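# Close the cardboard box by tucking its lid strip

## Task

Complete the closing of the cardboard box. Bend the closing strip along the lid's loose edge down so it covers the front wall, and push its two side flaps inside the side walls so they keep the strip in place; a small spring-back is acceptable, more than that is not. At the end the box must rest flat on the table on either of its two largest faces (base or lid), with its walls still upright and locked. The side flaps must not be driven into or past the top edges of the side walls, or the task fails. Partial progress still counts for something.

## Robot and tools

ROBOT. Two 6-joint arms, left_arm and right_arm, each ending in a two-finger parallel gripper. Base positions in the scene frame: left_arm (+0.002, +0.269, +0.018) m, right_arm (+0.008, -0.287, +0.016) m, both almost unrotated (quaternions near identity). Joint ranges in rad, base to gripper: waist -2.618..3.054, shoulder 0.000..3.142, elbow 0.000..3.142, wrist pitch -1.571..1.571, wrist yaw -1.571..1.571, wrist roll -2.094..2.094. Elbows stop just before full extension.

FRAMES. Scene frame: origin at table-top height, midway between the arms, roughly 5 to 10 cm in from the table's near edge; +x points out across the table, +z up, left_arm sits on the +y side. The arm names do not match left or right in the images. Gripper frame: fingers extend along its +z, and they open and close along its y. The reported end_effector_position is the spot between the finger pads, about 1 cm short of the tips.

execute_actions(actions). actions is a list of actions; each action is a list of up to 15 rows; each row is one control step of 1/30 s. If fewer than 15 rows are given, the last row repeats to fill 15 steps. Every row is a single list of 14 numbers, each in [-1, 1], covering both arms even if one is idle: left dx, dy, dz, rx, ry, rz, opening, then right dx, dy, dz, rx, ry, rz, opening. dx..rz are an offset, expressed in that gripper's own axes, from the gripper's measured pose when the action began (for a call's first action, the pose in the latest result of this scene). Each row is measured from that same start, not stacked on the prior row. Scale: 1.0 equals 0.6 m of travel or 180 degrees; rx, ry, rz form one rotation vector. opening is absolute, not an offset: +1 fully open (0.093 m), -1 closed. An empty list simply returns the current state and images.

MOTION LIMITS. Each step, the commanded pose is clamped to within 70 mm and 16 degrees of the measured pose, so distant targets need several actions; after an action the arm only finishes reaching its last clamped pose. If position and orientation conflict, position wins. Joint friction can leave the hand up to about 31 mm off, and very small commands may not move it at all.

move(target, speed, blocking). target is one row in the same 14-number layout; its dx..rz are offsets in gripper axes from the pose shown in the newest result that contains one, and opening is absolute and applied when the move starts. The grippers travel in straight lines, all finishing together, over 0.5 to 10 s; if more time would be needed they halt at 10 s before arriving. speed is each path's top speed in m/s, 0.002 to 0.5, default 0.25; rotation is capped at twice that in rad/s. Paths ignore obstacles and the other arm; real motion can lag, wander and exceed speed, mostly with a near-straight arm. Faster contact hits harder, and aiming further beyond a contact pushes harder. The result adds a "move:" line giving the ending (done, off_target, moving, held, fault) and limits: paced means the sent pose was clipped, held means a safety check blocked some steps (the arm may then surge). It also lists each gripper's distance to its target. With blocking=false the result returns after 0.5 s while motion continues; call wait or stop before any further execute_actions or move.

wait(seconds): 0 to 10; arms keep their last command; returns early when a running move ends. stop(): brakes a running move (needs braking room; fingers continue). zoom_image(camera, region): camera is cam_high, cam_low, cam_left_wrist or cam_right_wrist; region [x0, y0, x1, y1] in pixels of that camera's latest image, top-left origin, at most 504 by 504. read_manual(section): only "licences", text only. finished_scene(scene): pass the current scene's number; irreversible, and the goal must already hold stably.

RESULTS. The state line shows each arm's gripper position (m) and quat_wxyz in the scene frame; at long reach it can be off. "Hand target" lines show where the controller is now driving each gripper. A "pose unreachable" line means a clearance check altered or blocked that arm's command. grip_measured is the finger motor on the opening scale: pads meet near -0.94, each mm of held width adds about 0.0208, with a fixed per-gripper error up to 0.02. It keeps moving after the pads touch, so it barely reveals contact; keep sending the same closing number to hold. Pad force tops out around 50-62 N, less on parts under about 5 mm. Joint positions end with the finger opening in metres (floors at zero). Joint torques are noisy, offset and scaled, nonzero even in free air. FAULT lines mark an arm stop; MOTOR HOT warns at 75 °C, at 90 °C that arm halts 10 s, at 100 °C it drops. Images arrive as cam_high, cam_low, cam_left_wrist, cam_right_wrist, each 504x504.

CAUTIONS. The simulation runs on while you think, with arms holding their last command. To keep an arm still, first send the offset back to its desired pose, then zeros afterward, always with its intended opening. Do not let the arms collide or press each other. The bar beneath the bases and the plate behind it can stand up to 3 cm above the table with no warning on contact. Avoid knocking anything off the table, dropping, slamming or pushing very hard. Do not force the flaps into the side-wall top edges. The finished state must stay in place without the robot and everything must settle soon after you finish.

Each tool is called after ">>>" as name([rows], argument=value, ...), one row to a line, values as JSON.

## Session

>>> execute_actions(actions=[])

Scene clock: 0.00 s.
left_arm: end_effector_position=(+0.3763, +0.3088, +0.4194) grip_measured=+0.990 end_effector_quat_wxyz=(+0.703, -0.036, +0.710, +0.032) | right_arm: end_effector_position=(+0.3884, -0.2898, +0.4209) grip_measured=+1.000 end_effector_quat_wxyz=(+0.710, +0.011, +0.703, +0.026)
Joint positions: left_arm=[-0.005  1.039  1.055 -0.017 -0.016  0.012  0.093] | right_arm=[-0.016  1.041  1.054  0.017  0.013  0.017  0.093]
Joint velocities: left_arm=[-0.017 -0.012 -0.017  0.11  -0.066 -0.037  0.001] | right_arm=[ 0.017  0.002  0.007 -0.037 -0.022  0.037  0.   ]
Joint torques (N m, as the arm reports them, + toward a larger angle): no reading
Motor temperatures (°C, as the motors report them): left_arm=[24 36 30 28 24 23] | right_arm=[25 33 33 30 22 24]
Hand target (left_arm): +0.376, +0.309, +0.419; +0.703, -0.036, +0.710, +0.032
Hand target (right_arm): +0.388, -0.290, +0.421; +0.710, +0.011, +0.703, +0.026

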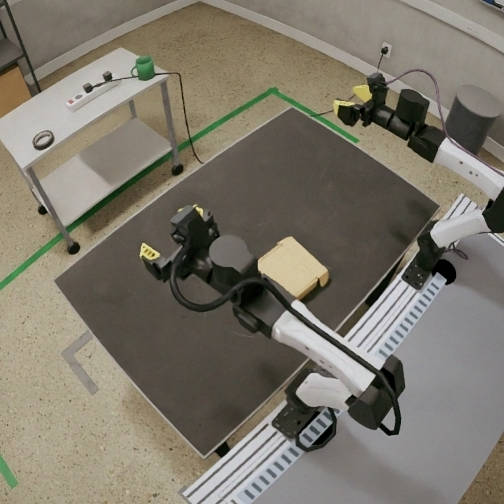

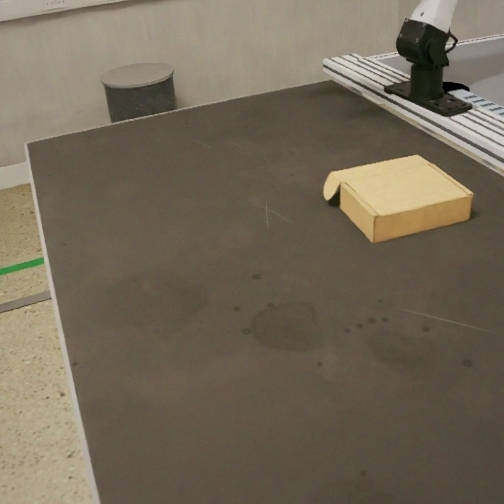

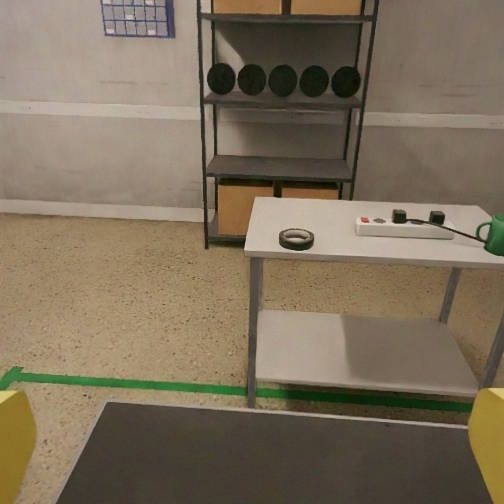

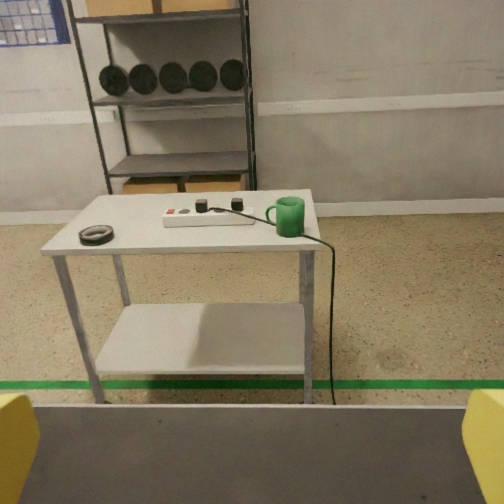

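>>> move(target=[0,0,0,0,0,0,1, 0.28,0.4,-0.18,0,0.5,0,1], speed=0.3)

Scene clock: 7.60 s.
left_arm: end_effector_position=(+0.3763, +0.3088, +0.4194) grip_measured=+0.990 end_effector_quat_wxyz=(+0.703, -0.036, +0.710, +0.032) | right_arm: end_effector_position=(+0.2792, -0.0514, +0.2556) grip_measured=+1.000 end_effector_quat_wxyz=(+0.079, -0.004, +0.994, +0.075)
Joint positions: left_arm=[-0.005  1.039  1.055 -0.017 -0.016  0.012  0.093] | right_arm=[ 0.705  1.802  1.981 -1.541  0.036  0.739  0.093]
Joint velocities: left_arm=[ 0.017  0.002 -0.007 -0.037 -0.022 -0.007  0.001] | right_arm=[ 0.017  0.012 -0.007  0.007 -0.007 -0.022  0.   ]
Joint torques (N m, as the arm reports them, + toward a larger angle): left_arm=[-0.7  -3.21  9.13  2.78 -0.02  0.04] | right_arm=[ 1.1  -7.96  7.73  0.55 -0.21  0.  ]
Motor temperatures (°C, as the motors report them): left_arm=[24 36 31 31 24 23] | right_arm=[25 33 35 33 22 24]
Hand target (left_arm): +0.376, +0.309, +0.419; +0.703, -0.036, +0.710, +0.032
Hand target (right_arm): +0.275, -0.045, +0.258; +0.072, -0.007, +0.994, +0.082
Off the commanded pose (left_arm): 0.000 m, 0 deg.
Off the commanded pose (right_arm): 0.012 m, 10 deg.
joint sent to its limit (right arm) — the command would take joint 4 (wrist pitch) past its lower limit, so that joint was sent only as far as its limit.
move: off_target (right_arm)

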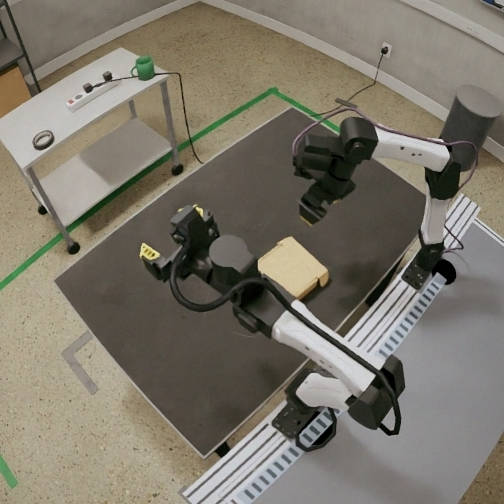

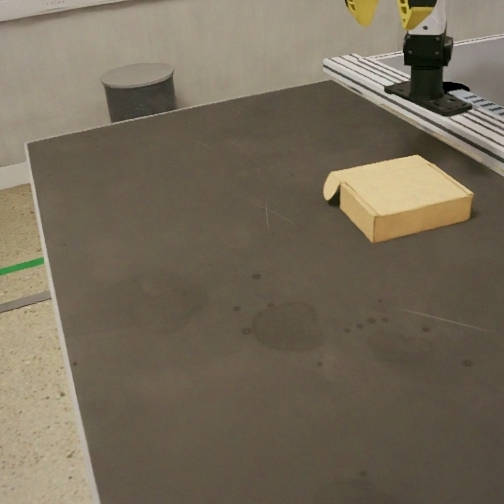

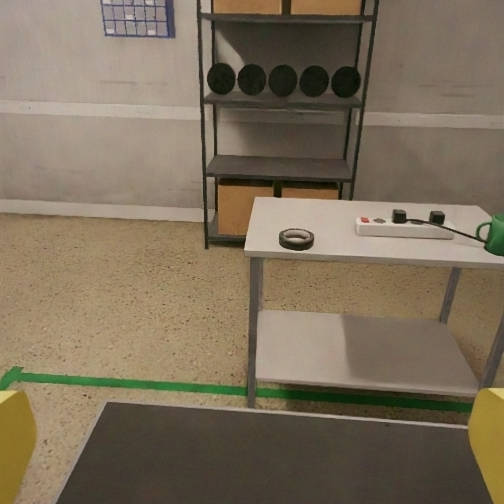

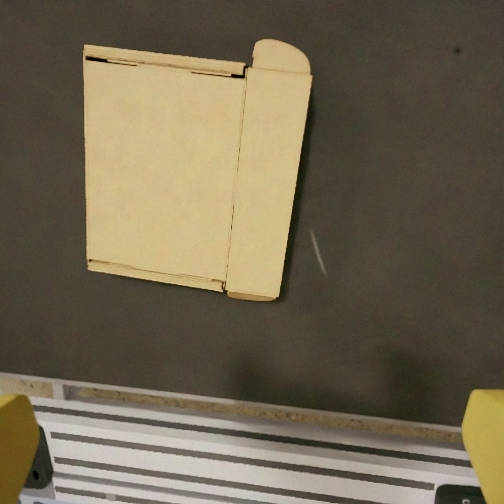

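>>> move(target=[0,0,0,0,0,0,1, 0.03,-0.1,0.2,0,0,0.145,-0.3], speed=0.25)

>>> move(target=[0,0,0,0,0,0,1, 0,0,0,-0.35,0.02,0,-0.3], speed=0.25)

Scene clock: 29.67 s.
left_arm: end_effector_position=(+0.3763, +0.3088, +0.4194) grip_measured=+0.990 end_effector_quat_wxyz=(+0.703, -0.036, +0.710, +0.032) | right_arm: end_effector_position=(+0.2839, -0.0926, +0.1311) grip_measured=-0.298 end_effector_quat_wxyz=(+0.068, +0.215, +0.971, +0.084)
Joint positions: left_arm=[-0.005  1.039  1.055 -0.017 -0.016  0.012  0.093] | right_arm=[ 0.59   1.632  1.285 -1.011  0.031  1.069  0.031]
Joint velocities: left_arm=[ 0.002 -0.022  0.002  0.022  0.022 -0.022  0.   ] | right_arm=[-0.027 -0.002 -0.012  0.022  0.022  0.022 -0.   ]
Joint torques (N m, as the arm reports them, + toward a larger angle): left_arm=[-0.79 -3.37  9.23  2.75 -0.01  0.02] | right_arm=[-0.22 -8.81  4.95  0.8  -0.19 -0.01]
Motor temperatures (°C, as the motors report them): left_arm=[24 36 35 35 24 23] | right_arm=[25 36 38 31 22 24]
Hand target (left_arm): +0.376, +0.309, +0.419; +0.703, -0.036, +0.710, +0.032
Hand target (right_arm): +0.280, -0.094, +0.127; +0.061, +0.220, +0.969, +0.088
Off the commanded pose (left_arm): 0.000 m, 0 deg.
Off the commanded pose (right_arm): 0.005 m, 1 deg.
move: done

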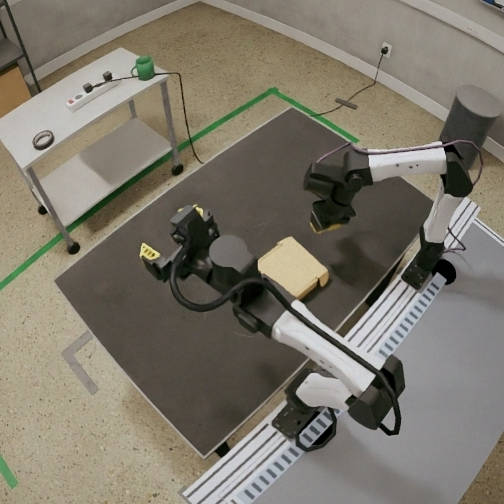

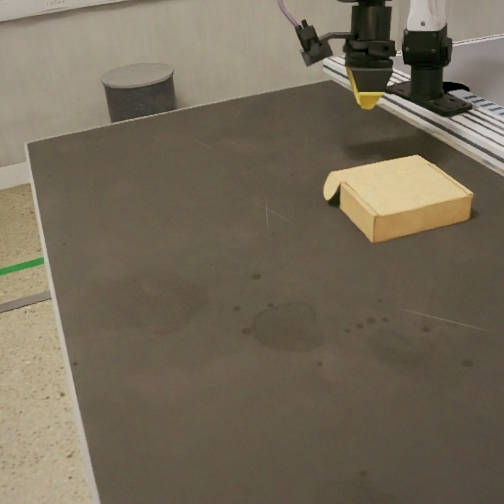

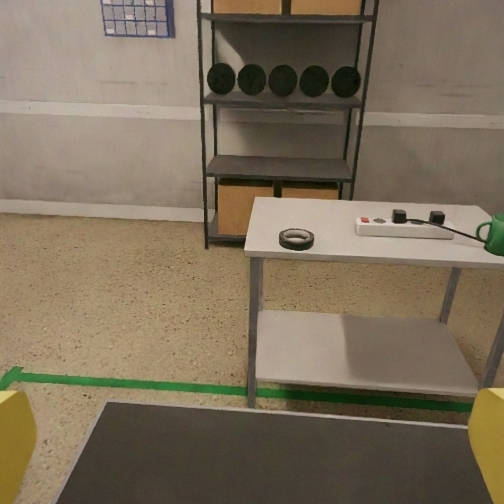

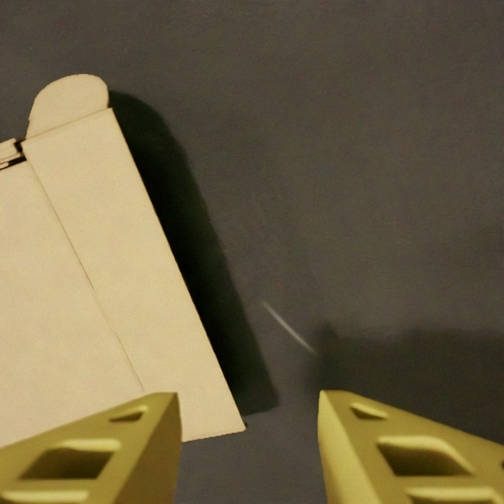

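Scene clock: 32.63 s.
left_arm: end_effector_position=(+0.3763, +0.3088, +0.4194) grip_measured=+0.990 end_effector_quat_wxyz=(+0.703, -0.036, +0.710, +0.032) | right_arm: end_effector_position=(+0.2892, -0.0922, +0.1446) grip_measured=-0.298 end_effector_quat_wxyz=(+0.153, +0.137, +0.785, +0.585)
Joint positions: left_arm=[-0.005  1.039  1.055 -0.017 -0.016  0.012  0.093] | right_arm=[ 0.194  1.332  0.394  0.489 -0.837  1.111  0.031]
Joint velocities: left_arm=[ 0.002  0.002 -0.002  0.007  0.051  0.007 -0.   ] | right_arm=[-0.002 -0.022 -0.007  0.022 -0.11  -0.022  0.001]
Joint torques (N m, as the arm reports them, + toward a larger angle): left_arm=[-0.67 -3.29  9.06  2.77 -0.04  0.03] | right_arm=[-0.41 -3.32  4.66  1.95 -0.39 -0.1 ]
Motor temperatures (°C, as the motors report them): left_arm=[24 36 35 35 24 23] | right_arm=[25 36 38 31 22 24]
Hand target (left_arm): +0.376, +0.309, +0.419; +0.703, -0.036, +0.710, +0.032
Hand target (right_arm): +0.283, -0.094, +0.133; +0.135, +0.148, +0.787, +0.583
Off the commanded pose (left_arm): 0.000 m, 0 deg.
Off the commanded pose (right_arm): 0.015 m, 2 deg.
move: off_target (right_arm)

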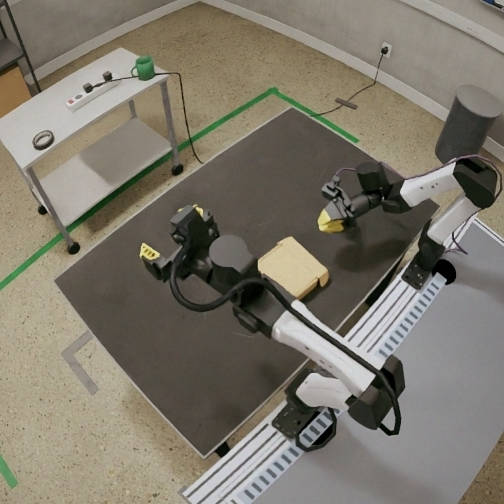

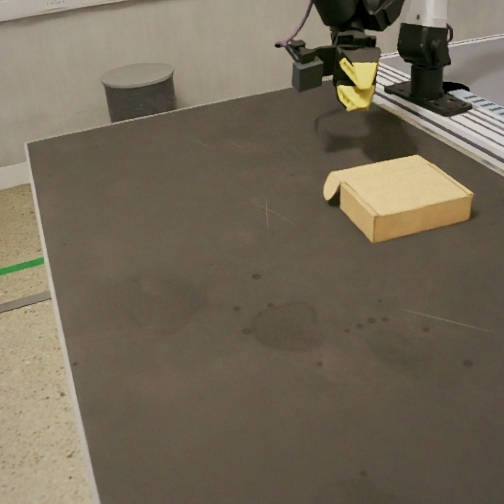

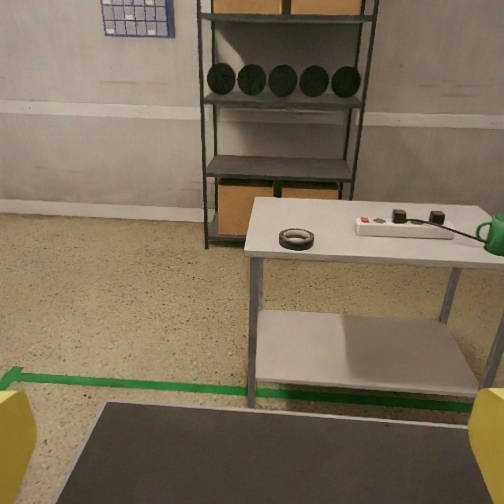

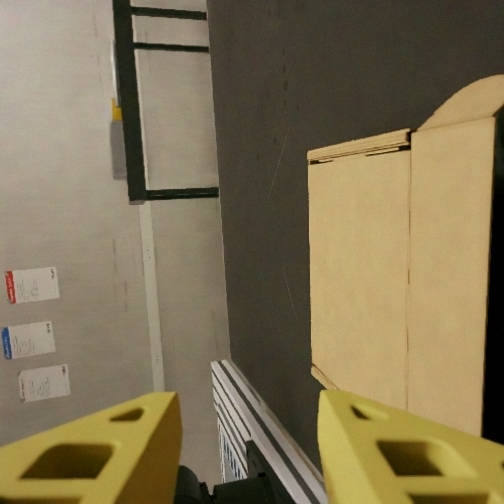

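>>> move(target=[0,0,0,0,0,0,1, 0.025,-0.135,0.043,0,0,0,-0.3], speed=0.12)

Scene clock: 40.33 s.
left_arm: end_effector_position=(+0.3763, +0.3088, +0.4194) grip_measured=+0.990 end_effector_quat_wxyz=(+0.703, -0.036, +0.710, +0.032) | right_arm: end_effector_position=(+0.2937, -0.0885, +0.0688) grip_measured=-0.298 end_effector_quat_wxyz=(+0.169, +0.127, +0.778, +0.591)
Joint positions: left_arm=[-0.005  1.039  1.055 -0.017 -0.016  0.012  0.093] | right_arm=[ 0.194  1.832  0.281  1.145 -0.834  1.113  0.031]
Joint velocities: left_arm=[ 0.002 -0.002 -0.002 -0.037 -0.051  0.081  0.001] | right_arm=[-0.017  0.002 -0.012 -0.007 -0.051 -0.022 -0.   ]
Joint torques (N m, as the arm reports them, + toward a larger angle): left_arm=[-0.78 -3.41  9.1   2.75 -0.04  0.02] | right_arm=[ 1.67 -5.05  1.61  1.98 -0.21 -0.12]
Motor temperatures (°C, as the motors report them): left_arm=[24 35 36 36 24 23] | right_arm=[25 35 37 33 22 24]
Hand target (left_arm): +0.376, +0.309, +0.419; +0.703, -0.036, +0.710, +0.032
Hand target (right_arm): +0.283, -0.087, +0.058; +0.153, +0.136, +0.785, +0.585
Off the commanded pose (left_arm): 0.000 m, 0 deg.
Off the commanded pose (right_arm): 0.015 m, 2 deg.
move: off_target (right_arm)

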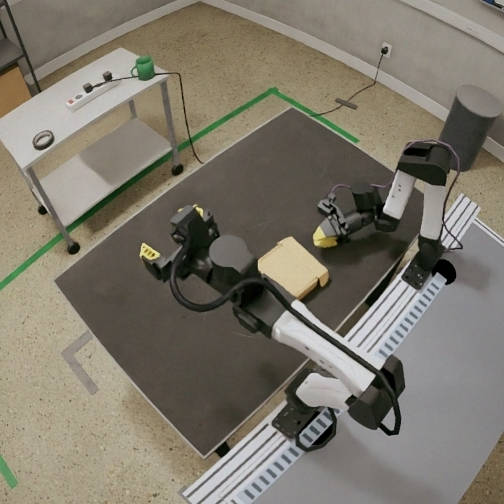

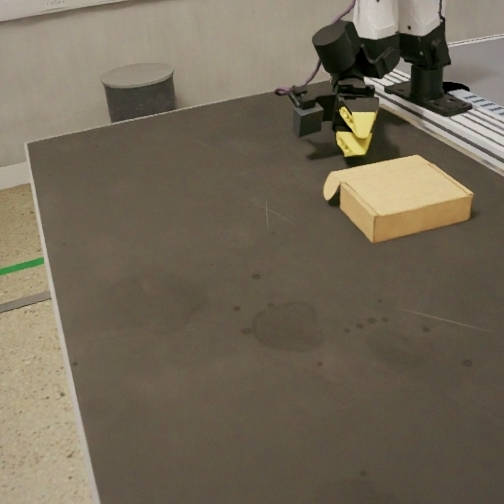

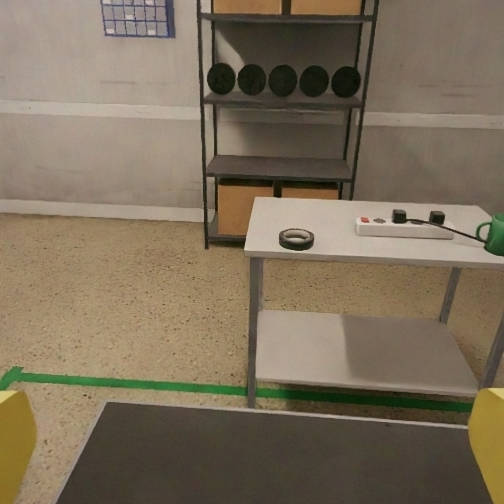

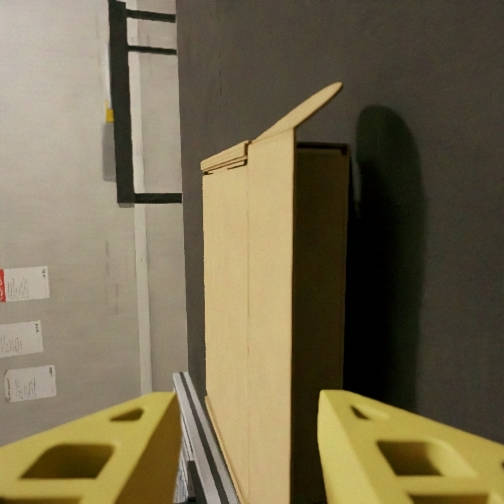

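>>> move(target=[0,0,0,0,0,0,1, 0.03,-0.02,0.09,0,0,0,-0.3], speed=0.06)

Scene clock: 45.60 s.
left_arm: end_effector_position=(+0.3763, +0.3088, +0.4194) grip_measured=+0.990 end_effector_quat_wxyz=(+0.703, -0.036, +0.710, +0.032) | right_arm: end_effector_position=(+0.2932, -0.0415, +0.0454) grip_measured=-0.298 end_effector_quat_wxyz=(+0.166, +0.124, +0.776, +0.596)
Joint positions: left_arm=[-0.005  1.039  1.055 -0.017 -0.016  0.012  0.093] | right_arm=[ 0.377  2.072  0.343  1.393 -0.677  1.211  0.031]
Joint velocities: left_arm=[-0.002 -0.007 -0.007  0.022  0.007  0.007  0.   ] | right_arm=[ 0.017  0.022  0.002 -0.007  0.007  0.037  0.   ]
Joint torques (N m, as the arm reports them, + toward a larger angle): left_arm=[-0.67 -3.5   9.16  2.74 -0.04  0.02] | right_arm=[ 1.49 -6.23  4.04  2.01 -0.04 -0.04]
Motor temperatures (°C, as the motors report them): left_arm=[24 35 36 36 24 23] | right_arm=[25 35 37 35 22 24]
Hand target (left_arm): +0.376, +0.309, +0.419; +0.703, -0.036, +0.710, +0.032
Hand target (right_arm): +0.298, -0.037, +0.042; +0.168, +0.128, +0.776, +0.594
Off the commanded pose (left_arm): 0.000 m, 0 deg.
Off the commanded pose (right_arm): 0.008 m, 1 deg.
move: done

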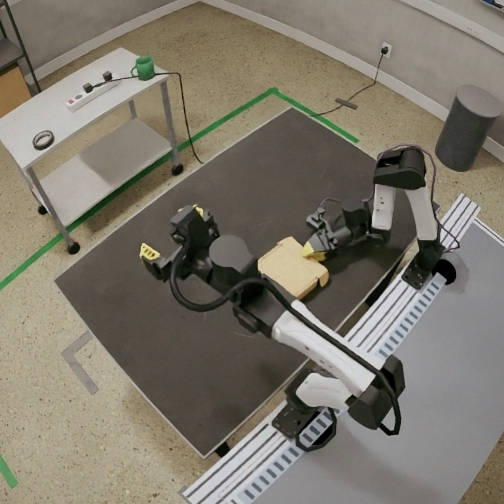

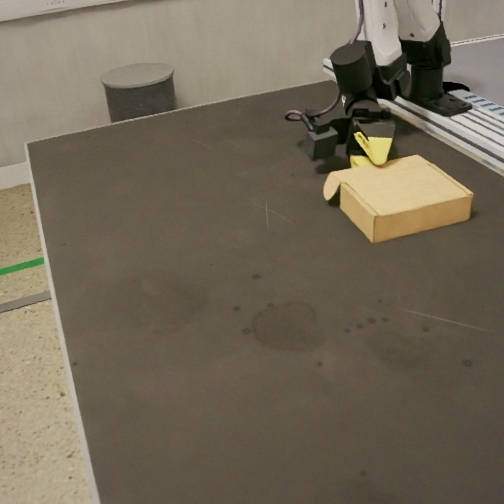

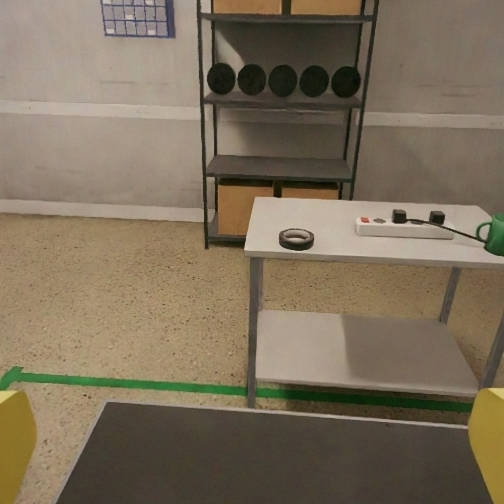

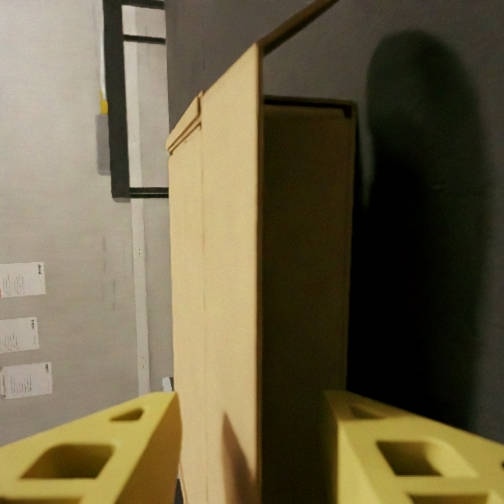

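>>> move(target=[0,0,0,0,0,0,1, 0,0.006,0.03,0,0,0,-0.3], speed=0.04)

>>> move(target=[0,0,0,0,0,0,1, 0,0,0,0,0,0,-1])

>>> move(target=[0,0,0,0,0,0,1, 0,0.215,0,0.396,0,-0.133,-1], speed=0.08)

Scene clock: 52.80 s.
left_arm: end_effector_position=(+0.3763, +0.3088, +0.4194) grip_measured=+0.990 end_effector_quat_wxyz=(+0.703, -0.036, +0.710, +0.032) | right_arm: end_effector_position=(+0.2984, -0.0299, +0.0518) grip_measured=-0.298 end_effector_quat_wxyz=(+0.174, +0.119, +0.771, +0.601)
Joint positions: left_arm=[-0.005  1.039  1.055 -0.017 -0.016  0.012  0.093] | right_arm=[ 0.413  2.073  0.375  1.395 -0.643  1.225  0.031]
Joint velocities: left_arm=[-0.017 -0.022 -0.002  0.007 -0.037 -0.11   0.   ] | right_arm=[-0.017 -0.007  0.002 -0.007  0.051  0.007  0.   ]
Joint torques (N m, as the arm reports them, + toward a larger angle): left_arm=[-0.63 -3.46  9.19  2.78  0.02  0.04] | right_arm=[ 1.55 -6.23  4.08  1.88 -0.13 -0.08]
Motor temperatures (°C, as the motors report them): left_arm=[24 35 37 37 24 23] | right_arm=[25 35 36 36 22 24]
Hand target (left_arm): +0.376, +0.309, +0.419; +0.703, -0.036, +0.710, +0.032
Hand target (right_arm): +0.300, -0.025, +0.045; +0.165, +0.124, +0.775, +0.597
Off the commanded pose (left_arm): 0.000 m, 0 deg.
Off the commanded pose (right_arm): 0.009 m, 1 deg.
move: done

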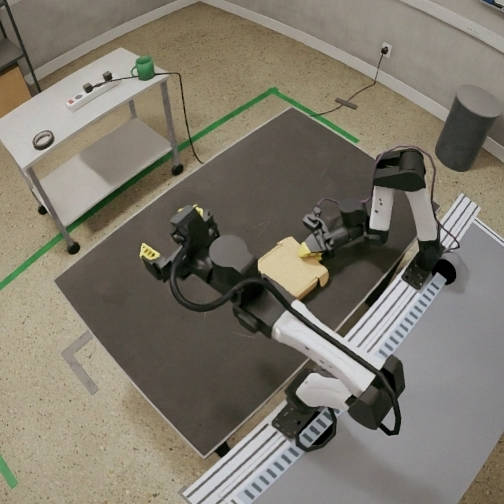

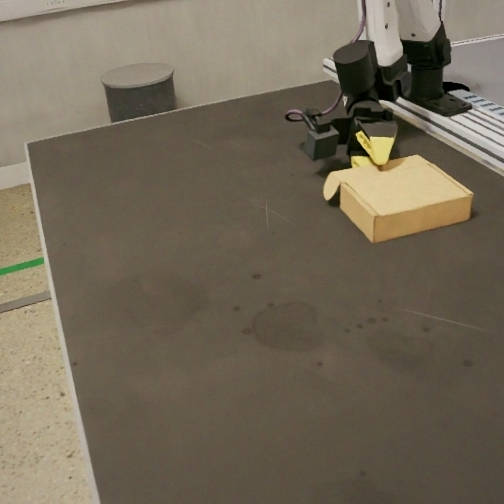

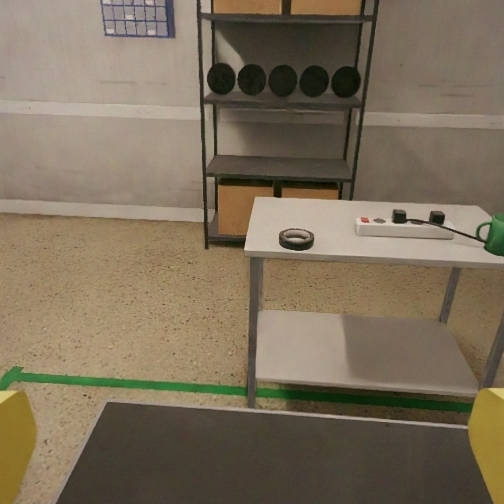

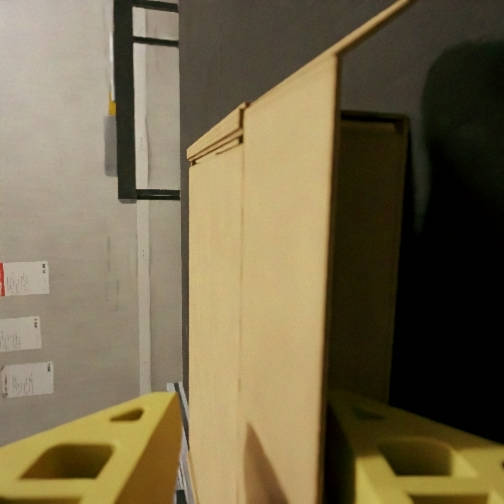

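Scene clock: 53.30 s.
left_arm: end_effector_position=(+0.3763, +0.3088, +0.4194) grip_measured=+0.990 end_effector_quat_wxyz=(+0.703, -0.036, +0.710, +0.032) | right_arm: end_effector_position=(+0.2987, -0.0291, +0.0555) grip_measured=-0.969 end_effector_quat_wxyz=(+0.175, +0.118, +0.766, +0.607)
Joint positions: left_arm=[-0.005  1.039  1.055 -0.017 -0.016  0.012  0.093] | right_arm=[ 0.413  2.073  0.375  1.413 -0.648  1.236  0.   ]
Joint velocities: left_arm=[ 0.012  0.002 -0.012 -0.051 -0.022 -0.007  0.   ] | right_arm=[-0.002 -0.012 -0.017  0.022 -0.066  0.007  0.   ]
Joint torques (N m, as the arm reports them, + toward a larger angle): left_arm=[-0.67 -3.38  9.15  2.75 -0.03  0.05] | right_arm=[ 0.21 -7.77  2.63  1.9  -0.17 -0.24]
Motor temperatures (°C, as the motors report them): left_arm=[24 35 37 37 24 23] | right_arm=[25 35 36 36 22 24]
Hand target (left_arm): +0.376, +0.309, +0.419; +0.703, -0.036, +0.710, +0.032
Hand target (right_arm): +0.298, -0.030, +0.052; +0.174, +0.119, +0.771, +0.602
Off the commanded pose (left_arm): 0.000 m, 0 deg.
Off the commanded pose (right_arm): 0.004 m, 1 deg.
move: done

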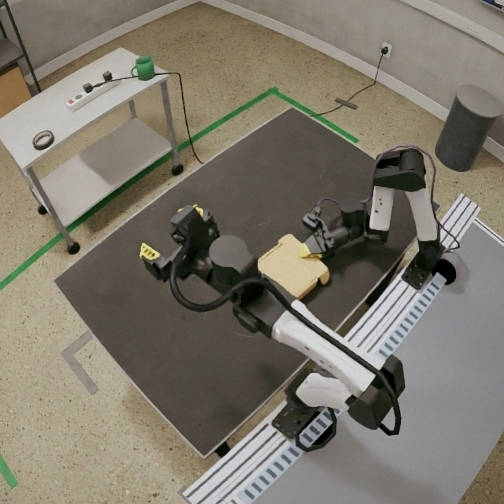

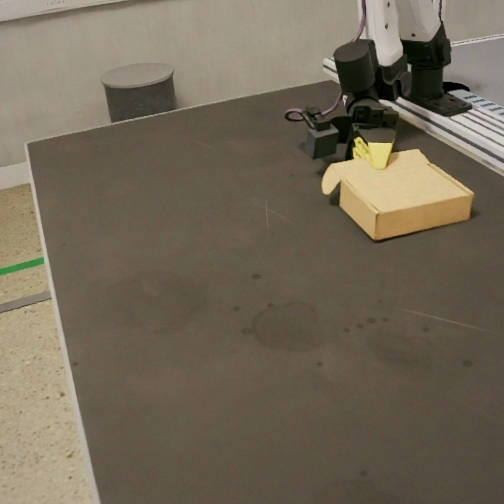

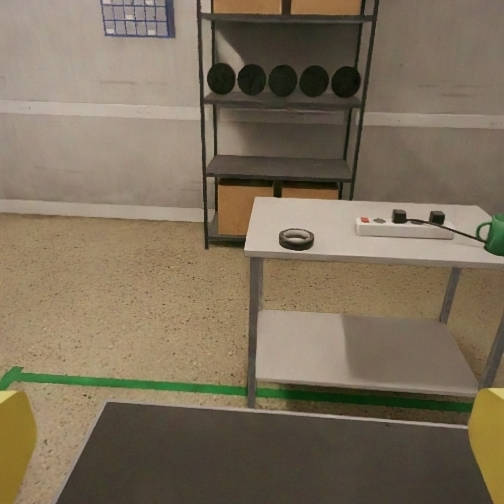

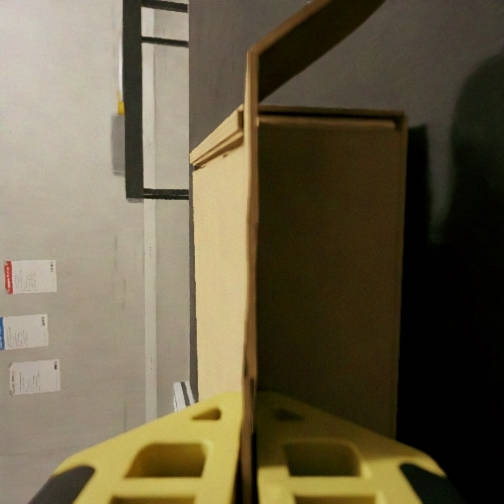

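Scene clock: 62.03 s.
left_arm: end_effector_position=(+0.3763, +0.3088, +0.4194) grip_measured=+0.990 end_effector_quat_wxyz=(+0.703, -0.036, +0.710, +0.032) | right_arm: end_effector_position=(+0.2963, -0.0002, +0.1796) grip_measured=-0.969 end_effector_quat_wxyz=(+0.193, +0.051, +0.980, +0.012)
Joint positions: left_arm=[-0.005  1.039  1.055 -0.017 -0.016  0.012  0.093] | right_arm=[ 0.884  1.88   1.72  -1.182  0.342  0.993  0.   ]
Joint velocities: left_arm=[-0.002  0.002  0.007  0.081  0.022 -0.037  0.   ] | right_arm=[ 0.007 -0.007  0.002 -0.007 -0.037 -0.081  0.   ]
Joint torques (N m, as the arm reports them, + toward a larger angle): left_arm=[-0.56 -3.42  9.13  2.74 -0.02  0.06] | right_arm=[ 1.56 -8.92  7.93  0.61  0.21 -0.02]
Motor temperatures (°C, as the motors report them): left_arm=[24 35 37 37 24 23] | right_arm=[25 36 37 35 22 24]
Hand target (left_arm): +0.376, +0.309, +0.419; +0.703, -0.036, +0.710, +0.032
Hand target (right_arm): +0.295, +0.005, +0.180; +0.196, +0.047, +0.980, +0.008
Off the commanded pose (left_arm): 0.000 m, 0 deg.
Off the commanded pose (right_arm): 0.003 m, 1 deg.
move: done

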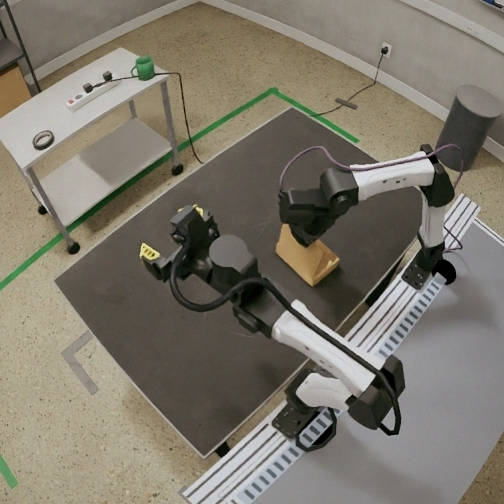

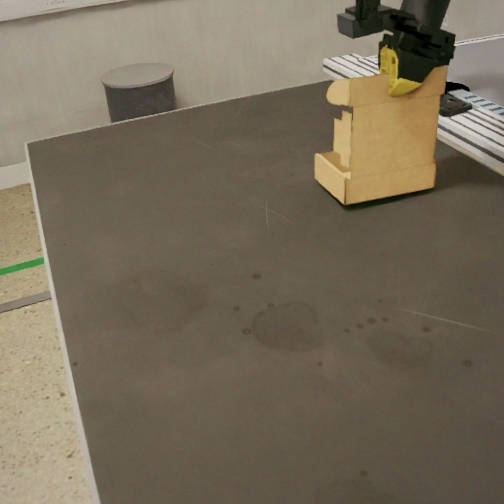

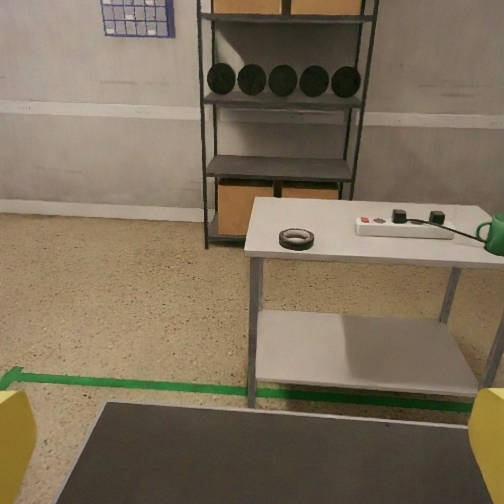

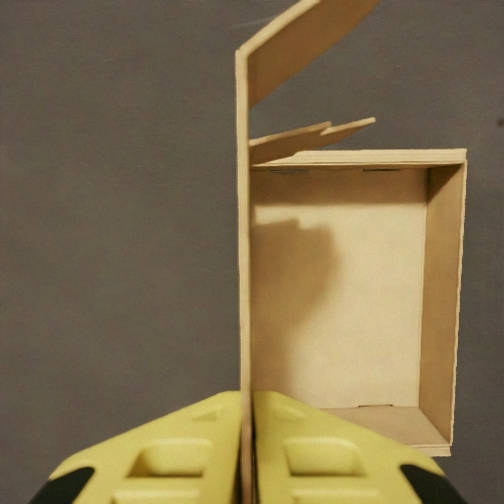

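>>> move(target=[0,0,0,0,0,0,1, -0.06,0.006,0.022,0.073,-0.008,0.18,-1], speed=0.06)

Scene clock: 99.93 s.
left_arm: end_effector_position=(+0.3763, +0.3088, +0.4194) grip_measured=+0.990 end_effector_quat_wxyz=(+0.703, -0.036, +0.710, +0.032) | right_arm: end_effector_position=(+0.3303, +0.0019, +0.1803) grip_measured=-0.969 end_effector_quat_wxyz=(+0.187, +0.336, +0.923, -0.037)
Joint positions: left_arm=[-0.005  1.039  1.055 -0.017 -0.016  0.012  0.093] | right_arm=[ 0.85   2.204  2.21  -1.541  0.416  1.588  0.   ]
Joint velocities: left_arm=[-0.012 -0.007  0.002  0.007 -0.037 -0.081 -0.   ] | right_arm=[-0.007 -0.012 -0.017 -0.037  0.007  0.037  0.   ]
Joint torques (N m, as the arm reports them, + toward a larger angle): left_arm=[-0.59 -3.37  9.16  2.78 -0.03  0.03] | right_arm=[ -0.27 -11.12   7.23   0.17   0.27  -0.01]
Motor temperatures (°C, as the motors report them): left_arm=[24 34 39 39 24 23] | right_arm=[25 39 41 31 22 24]
Hand target (left_arm): +0.376, +0.309, +0.419; +0.703, -0.036, +0.710, +0.032
Hand target (right_arm): +0.335, +0.000, +0.179; +0.191, +0.342, +0.919, -0.043
Off the commanded pose (left_arm): 0.000 m, 0 deg.
Off the commanded pose (right_arm): 0.005 m, 1 deg.
joint sent to its limit (right arm) — the command would take joint 4 (wrist pitch) past its lower limit, so that joint was sent only as far as its limit.
move: done

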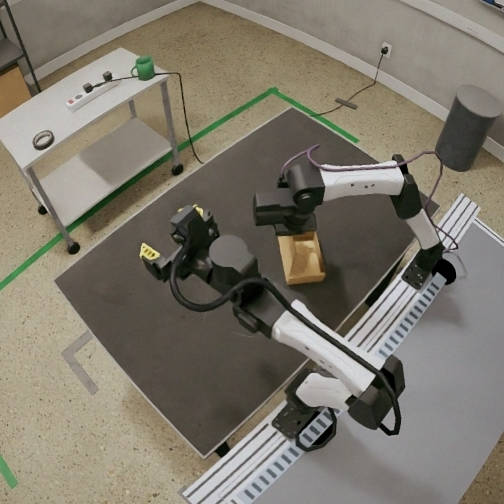

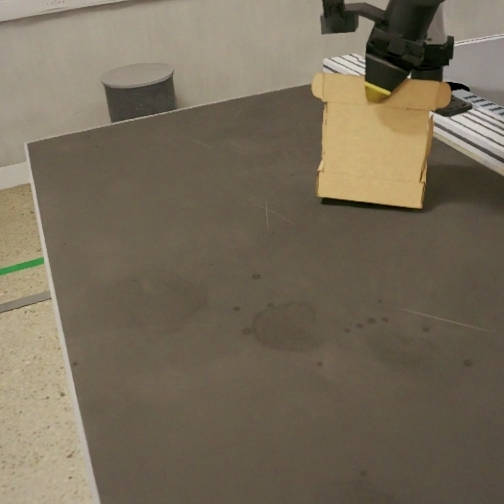

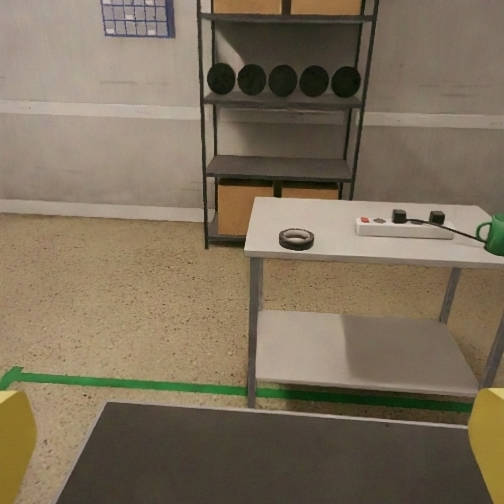

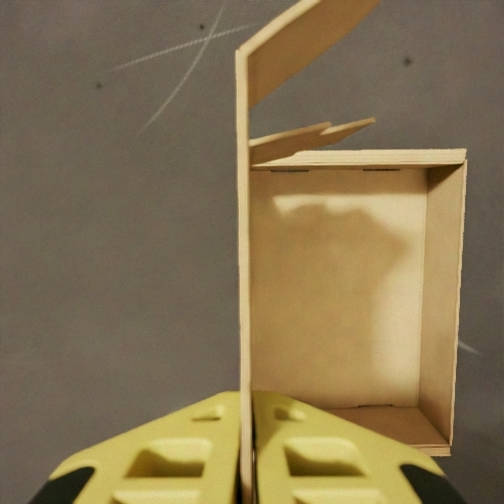

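>>> move(target=[0.47,-0.35,-0.29,0.245,0.185,0.076,-0.2, 0,0,0,0,0,0,-1], speed=0.25)

Scene clock: 112.63 s.
left_arm: end_effector_position=(+0.2240, +0.0815, +0.1564) grip_measured=-0.198 end_effector_quat_wxyz=(+0.449, +0.303, +0.824, -0.166) | right_arm: end_effector_position=(+0.3302, +0.0017, +0.1804) grip_measured=-0.969 end_effector_quat_wxyz=(+0.187, +0.337, +0.922, -0.037)
Joint positions: left_arm=[-0.811  0.814  0.431 -0.195 -0.024  0.004  0.036] | right_arm=[ 0.85   2.204  2.21  -1.542  0.417  1.591  0.   ]
Joint velocities: left_arm=[ 0.007 -0.007  0.002  0.037 -0.037  0.022 -0.   ] | right_arm=[ 0.012  0.002  0.002 -0.007  0.022  0.007  0.   ]
Joint torques (N m, as the arm reports them, + toward a larger angle): left_arm=[-1.41  0.15  7.58  2.69 -0.1  -0.03] | right_arm=[  0.31 -12.66   5.92   0.23   0.15  -0.1 ]
Motor temperatures (°C, as the motors report them): left_arm=[24 34 39 39 24 23] | right_arm=[25 42 41 30 22 24]
Hand target (left_arm): +0.221, +0.081, +0.143; +0.434, +0.306, +0.831, -0.162
Hand target (right_arm): +0.330, +0.002, +0.180; +0.187, +0.336, +0.922, -0.037
Off the commanded pose (left_arm): 0.017 m, 3 deg.
Off the commanded pose (right_arm): 0.000 m, 0 deg.
move: off_target (left_arm)

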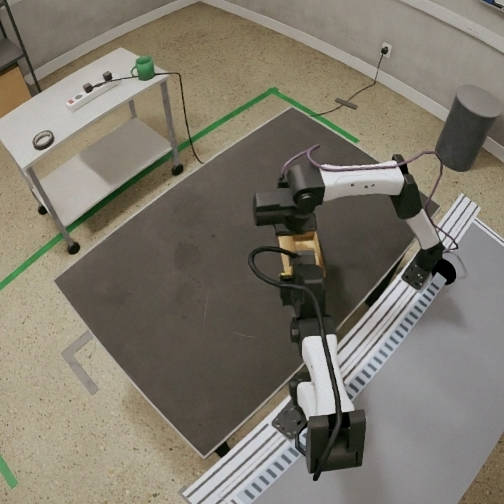

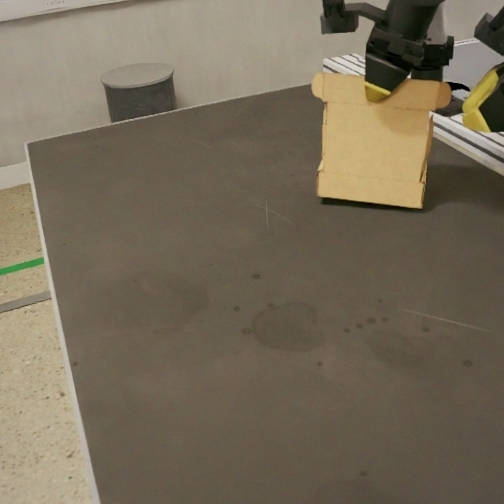

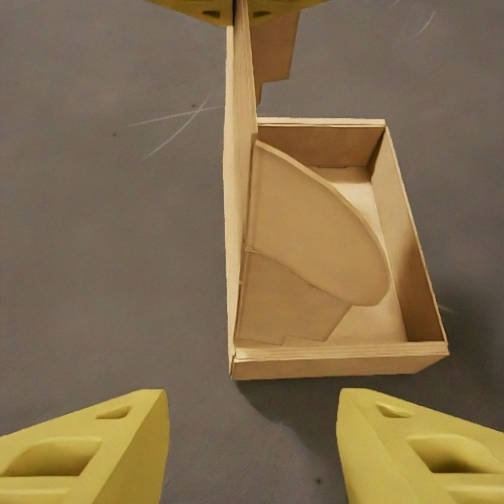

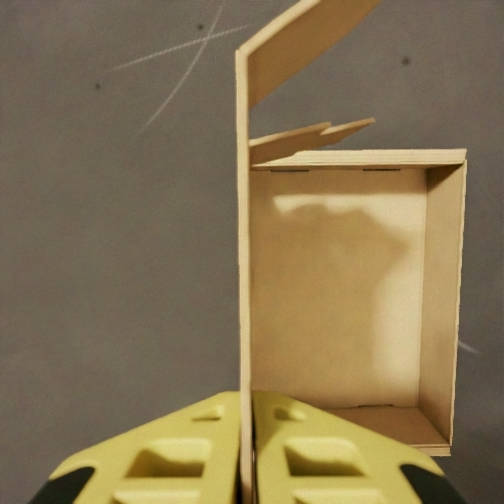

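>>> move(target=[0.03,0,0.17,0,0,0,-0.2, 0,0,0,0,0,0,-1], speed=0.05)

Scene clock: 119.93 s.
left_arm: end_effector_position=(+0.2840, +0.0270, +0.1080) grip_measured=-0.198 end_effector_quat_wxyz=(+0.478, +0.296, +0.807, -0.178) | right_arm: end_effector_position=(+0.3406, -0.0085, +0.1837) grip_measured=-0.969 end_effector_quat_wxyz=(+0.212, +0.342, +0.914, -0.048)
Joint positions: left_arm=[-0.811  1.386  0.42   0.46  -0.024  0.003  0.036] | right_arm=[ 0.836  2.204  2.21  -1.544  0.471  1.591  0.   ]
Joint velocities: left_arm=[ 0.007  0.017  0.002 -0.022  0.037  0.022 -0.   ] | right_arm=[ 0.022  0.002 -0.012  0.051  0.007  0.007  0.   ]
Joint torques (N m, as the arm reports them, + toward a larger angle): left_arm=[-0.3  -2.16  7.79  2.25 -0.02  0.07] | right_arm=[  1.4  -12.8    6.12   0.21  -0.24  -0.05]
Motor temperatures (°C, as the motors report them): left_arm=[24 34 39 39 24 23] | right_arm=[25 44 41 30 22 24]
Hand target (left_arm): +0.281, +0.031, +0.087; +0.449, +0.303, +0.824, -0.166
Hand target (right_arm): +0.330, +0.002, +0.181; +0.187, +0.337, +0.922, -0.038
Off the commanded pose (left_arm): 0.023 m, 4 deg.
Off the commanded pose (right_arm): 0.015 m, 3 deg.
move: off_target (left_arm, right_arm)

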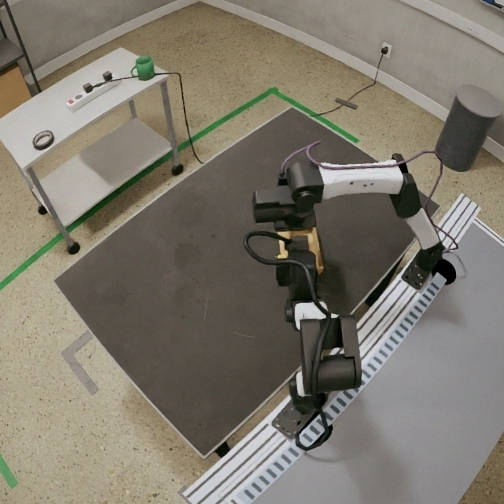

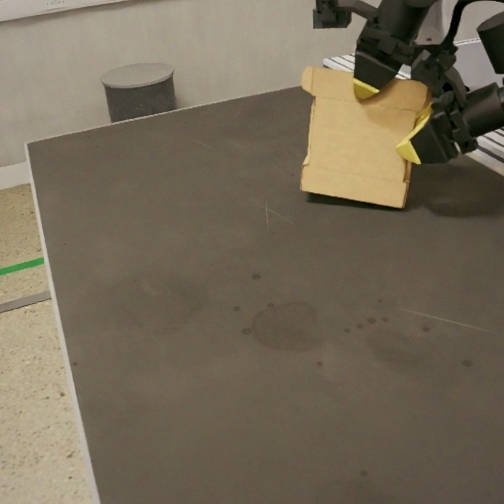

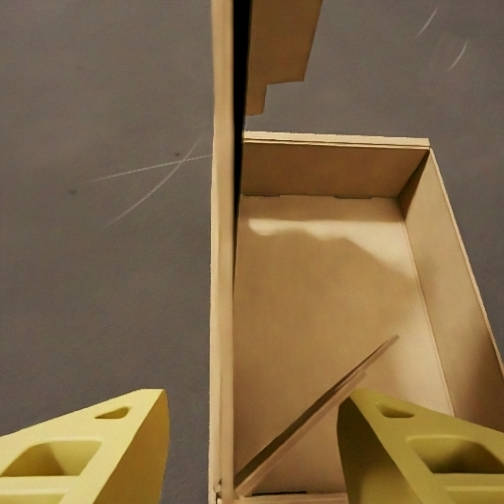

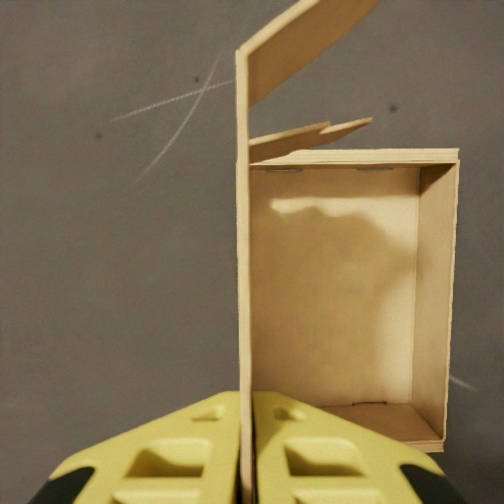

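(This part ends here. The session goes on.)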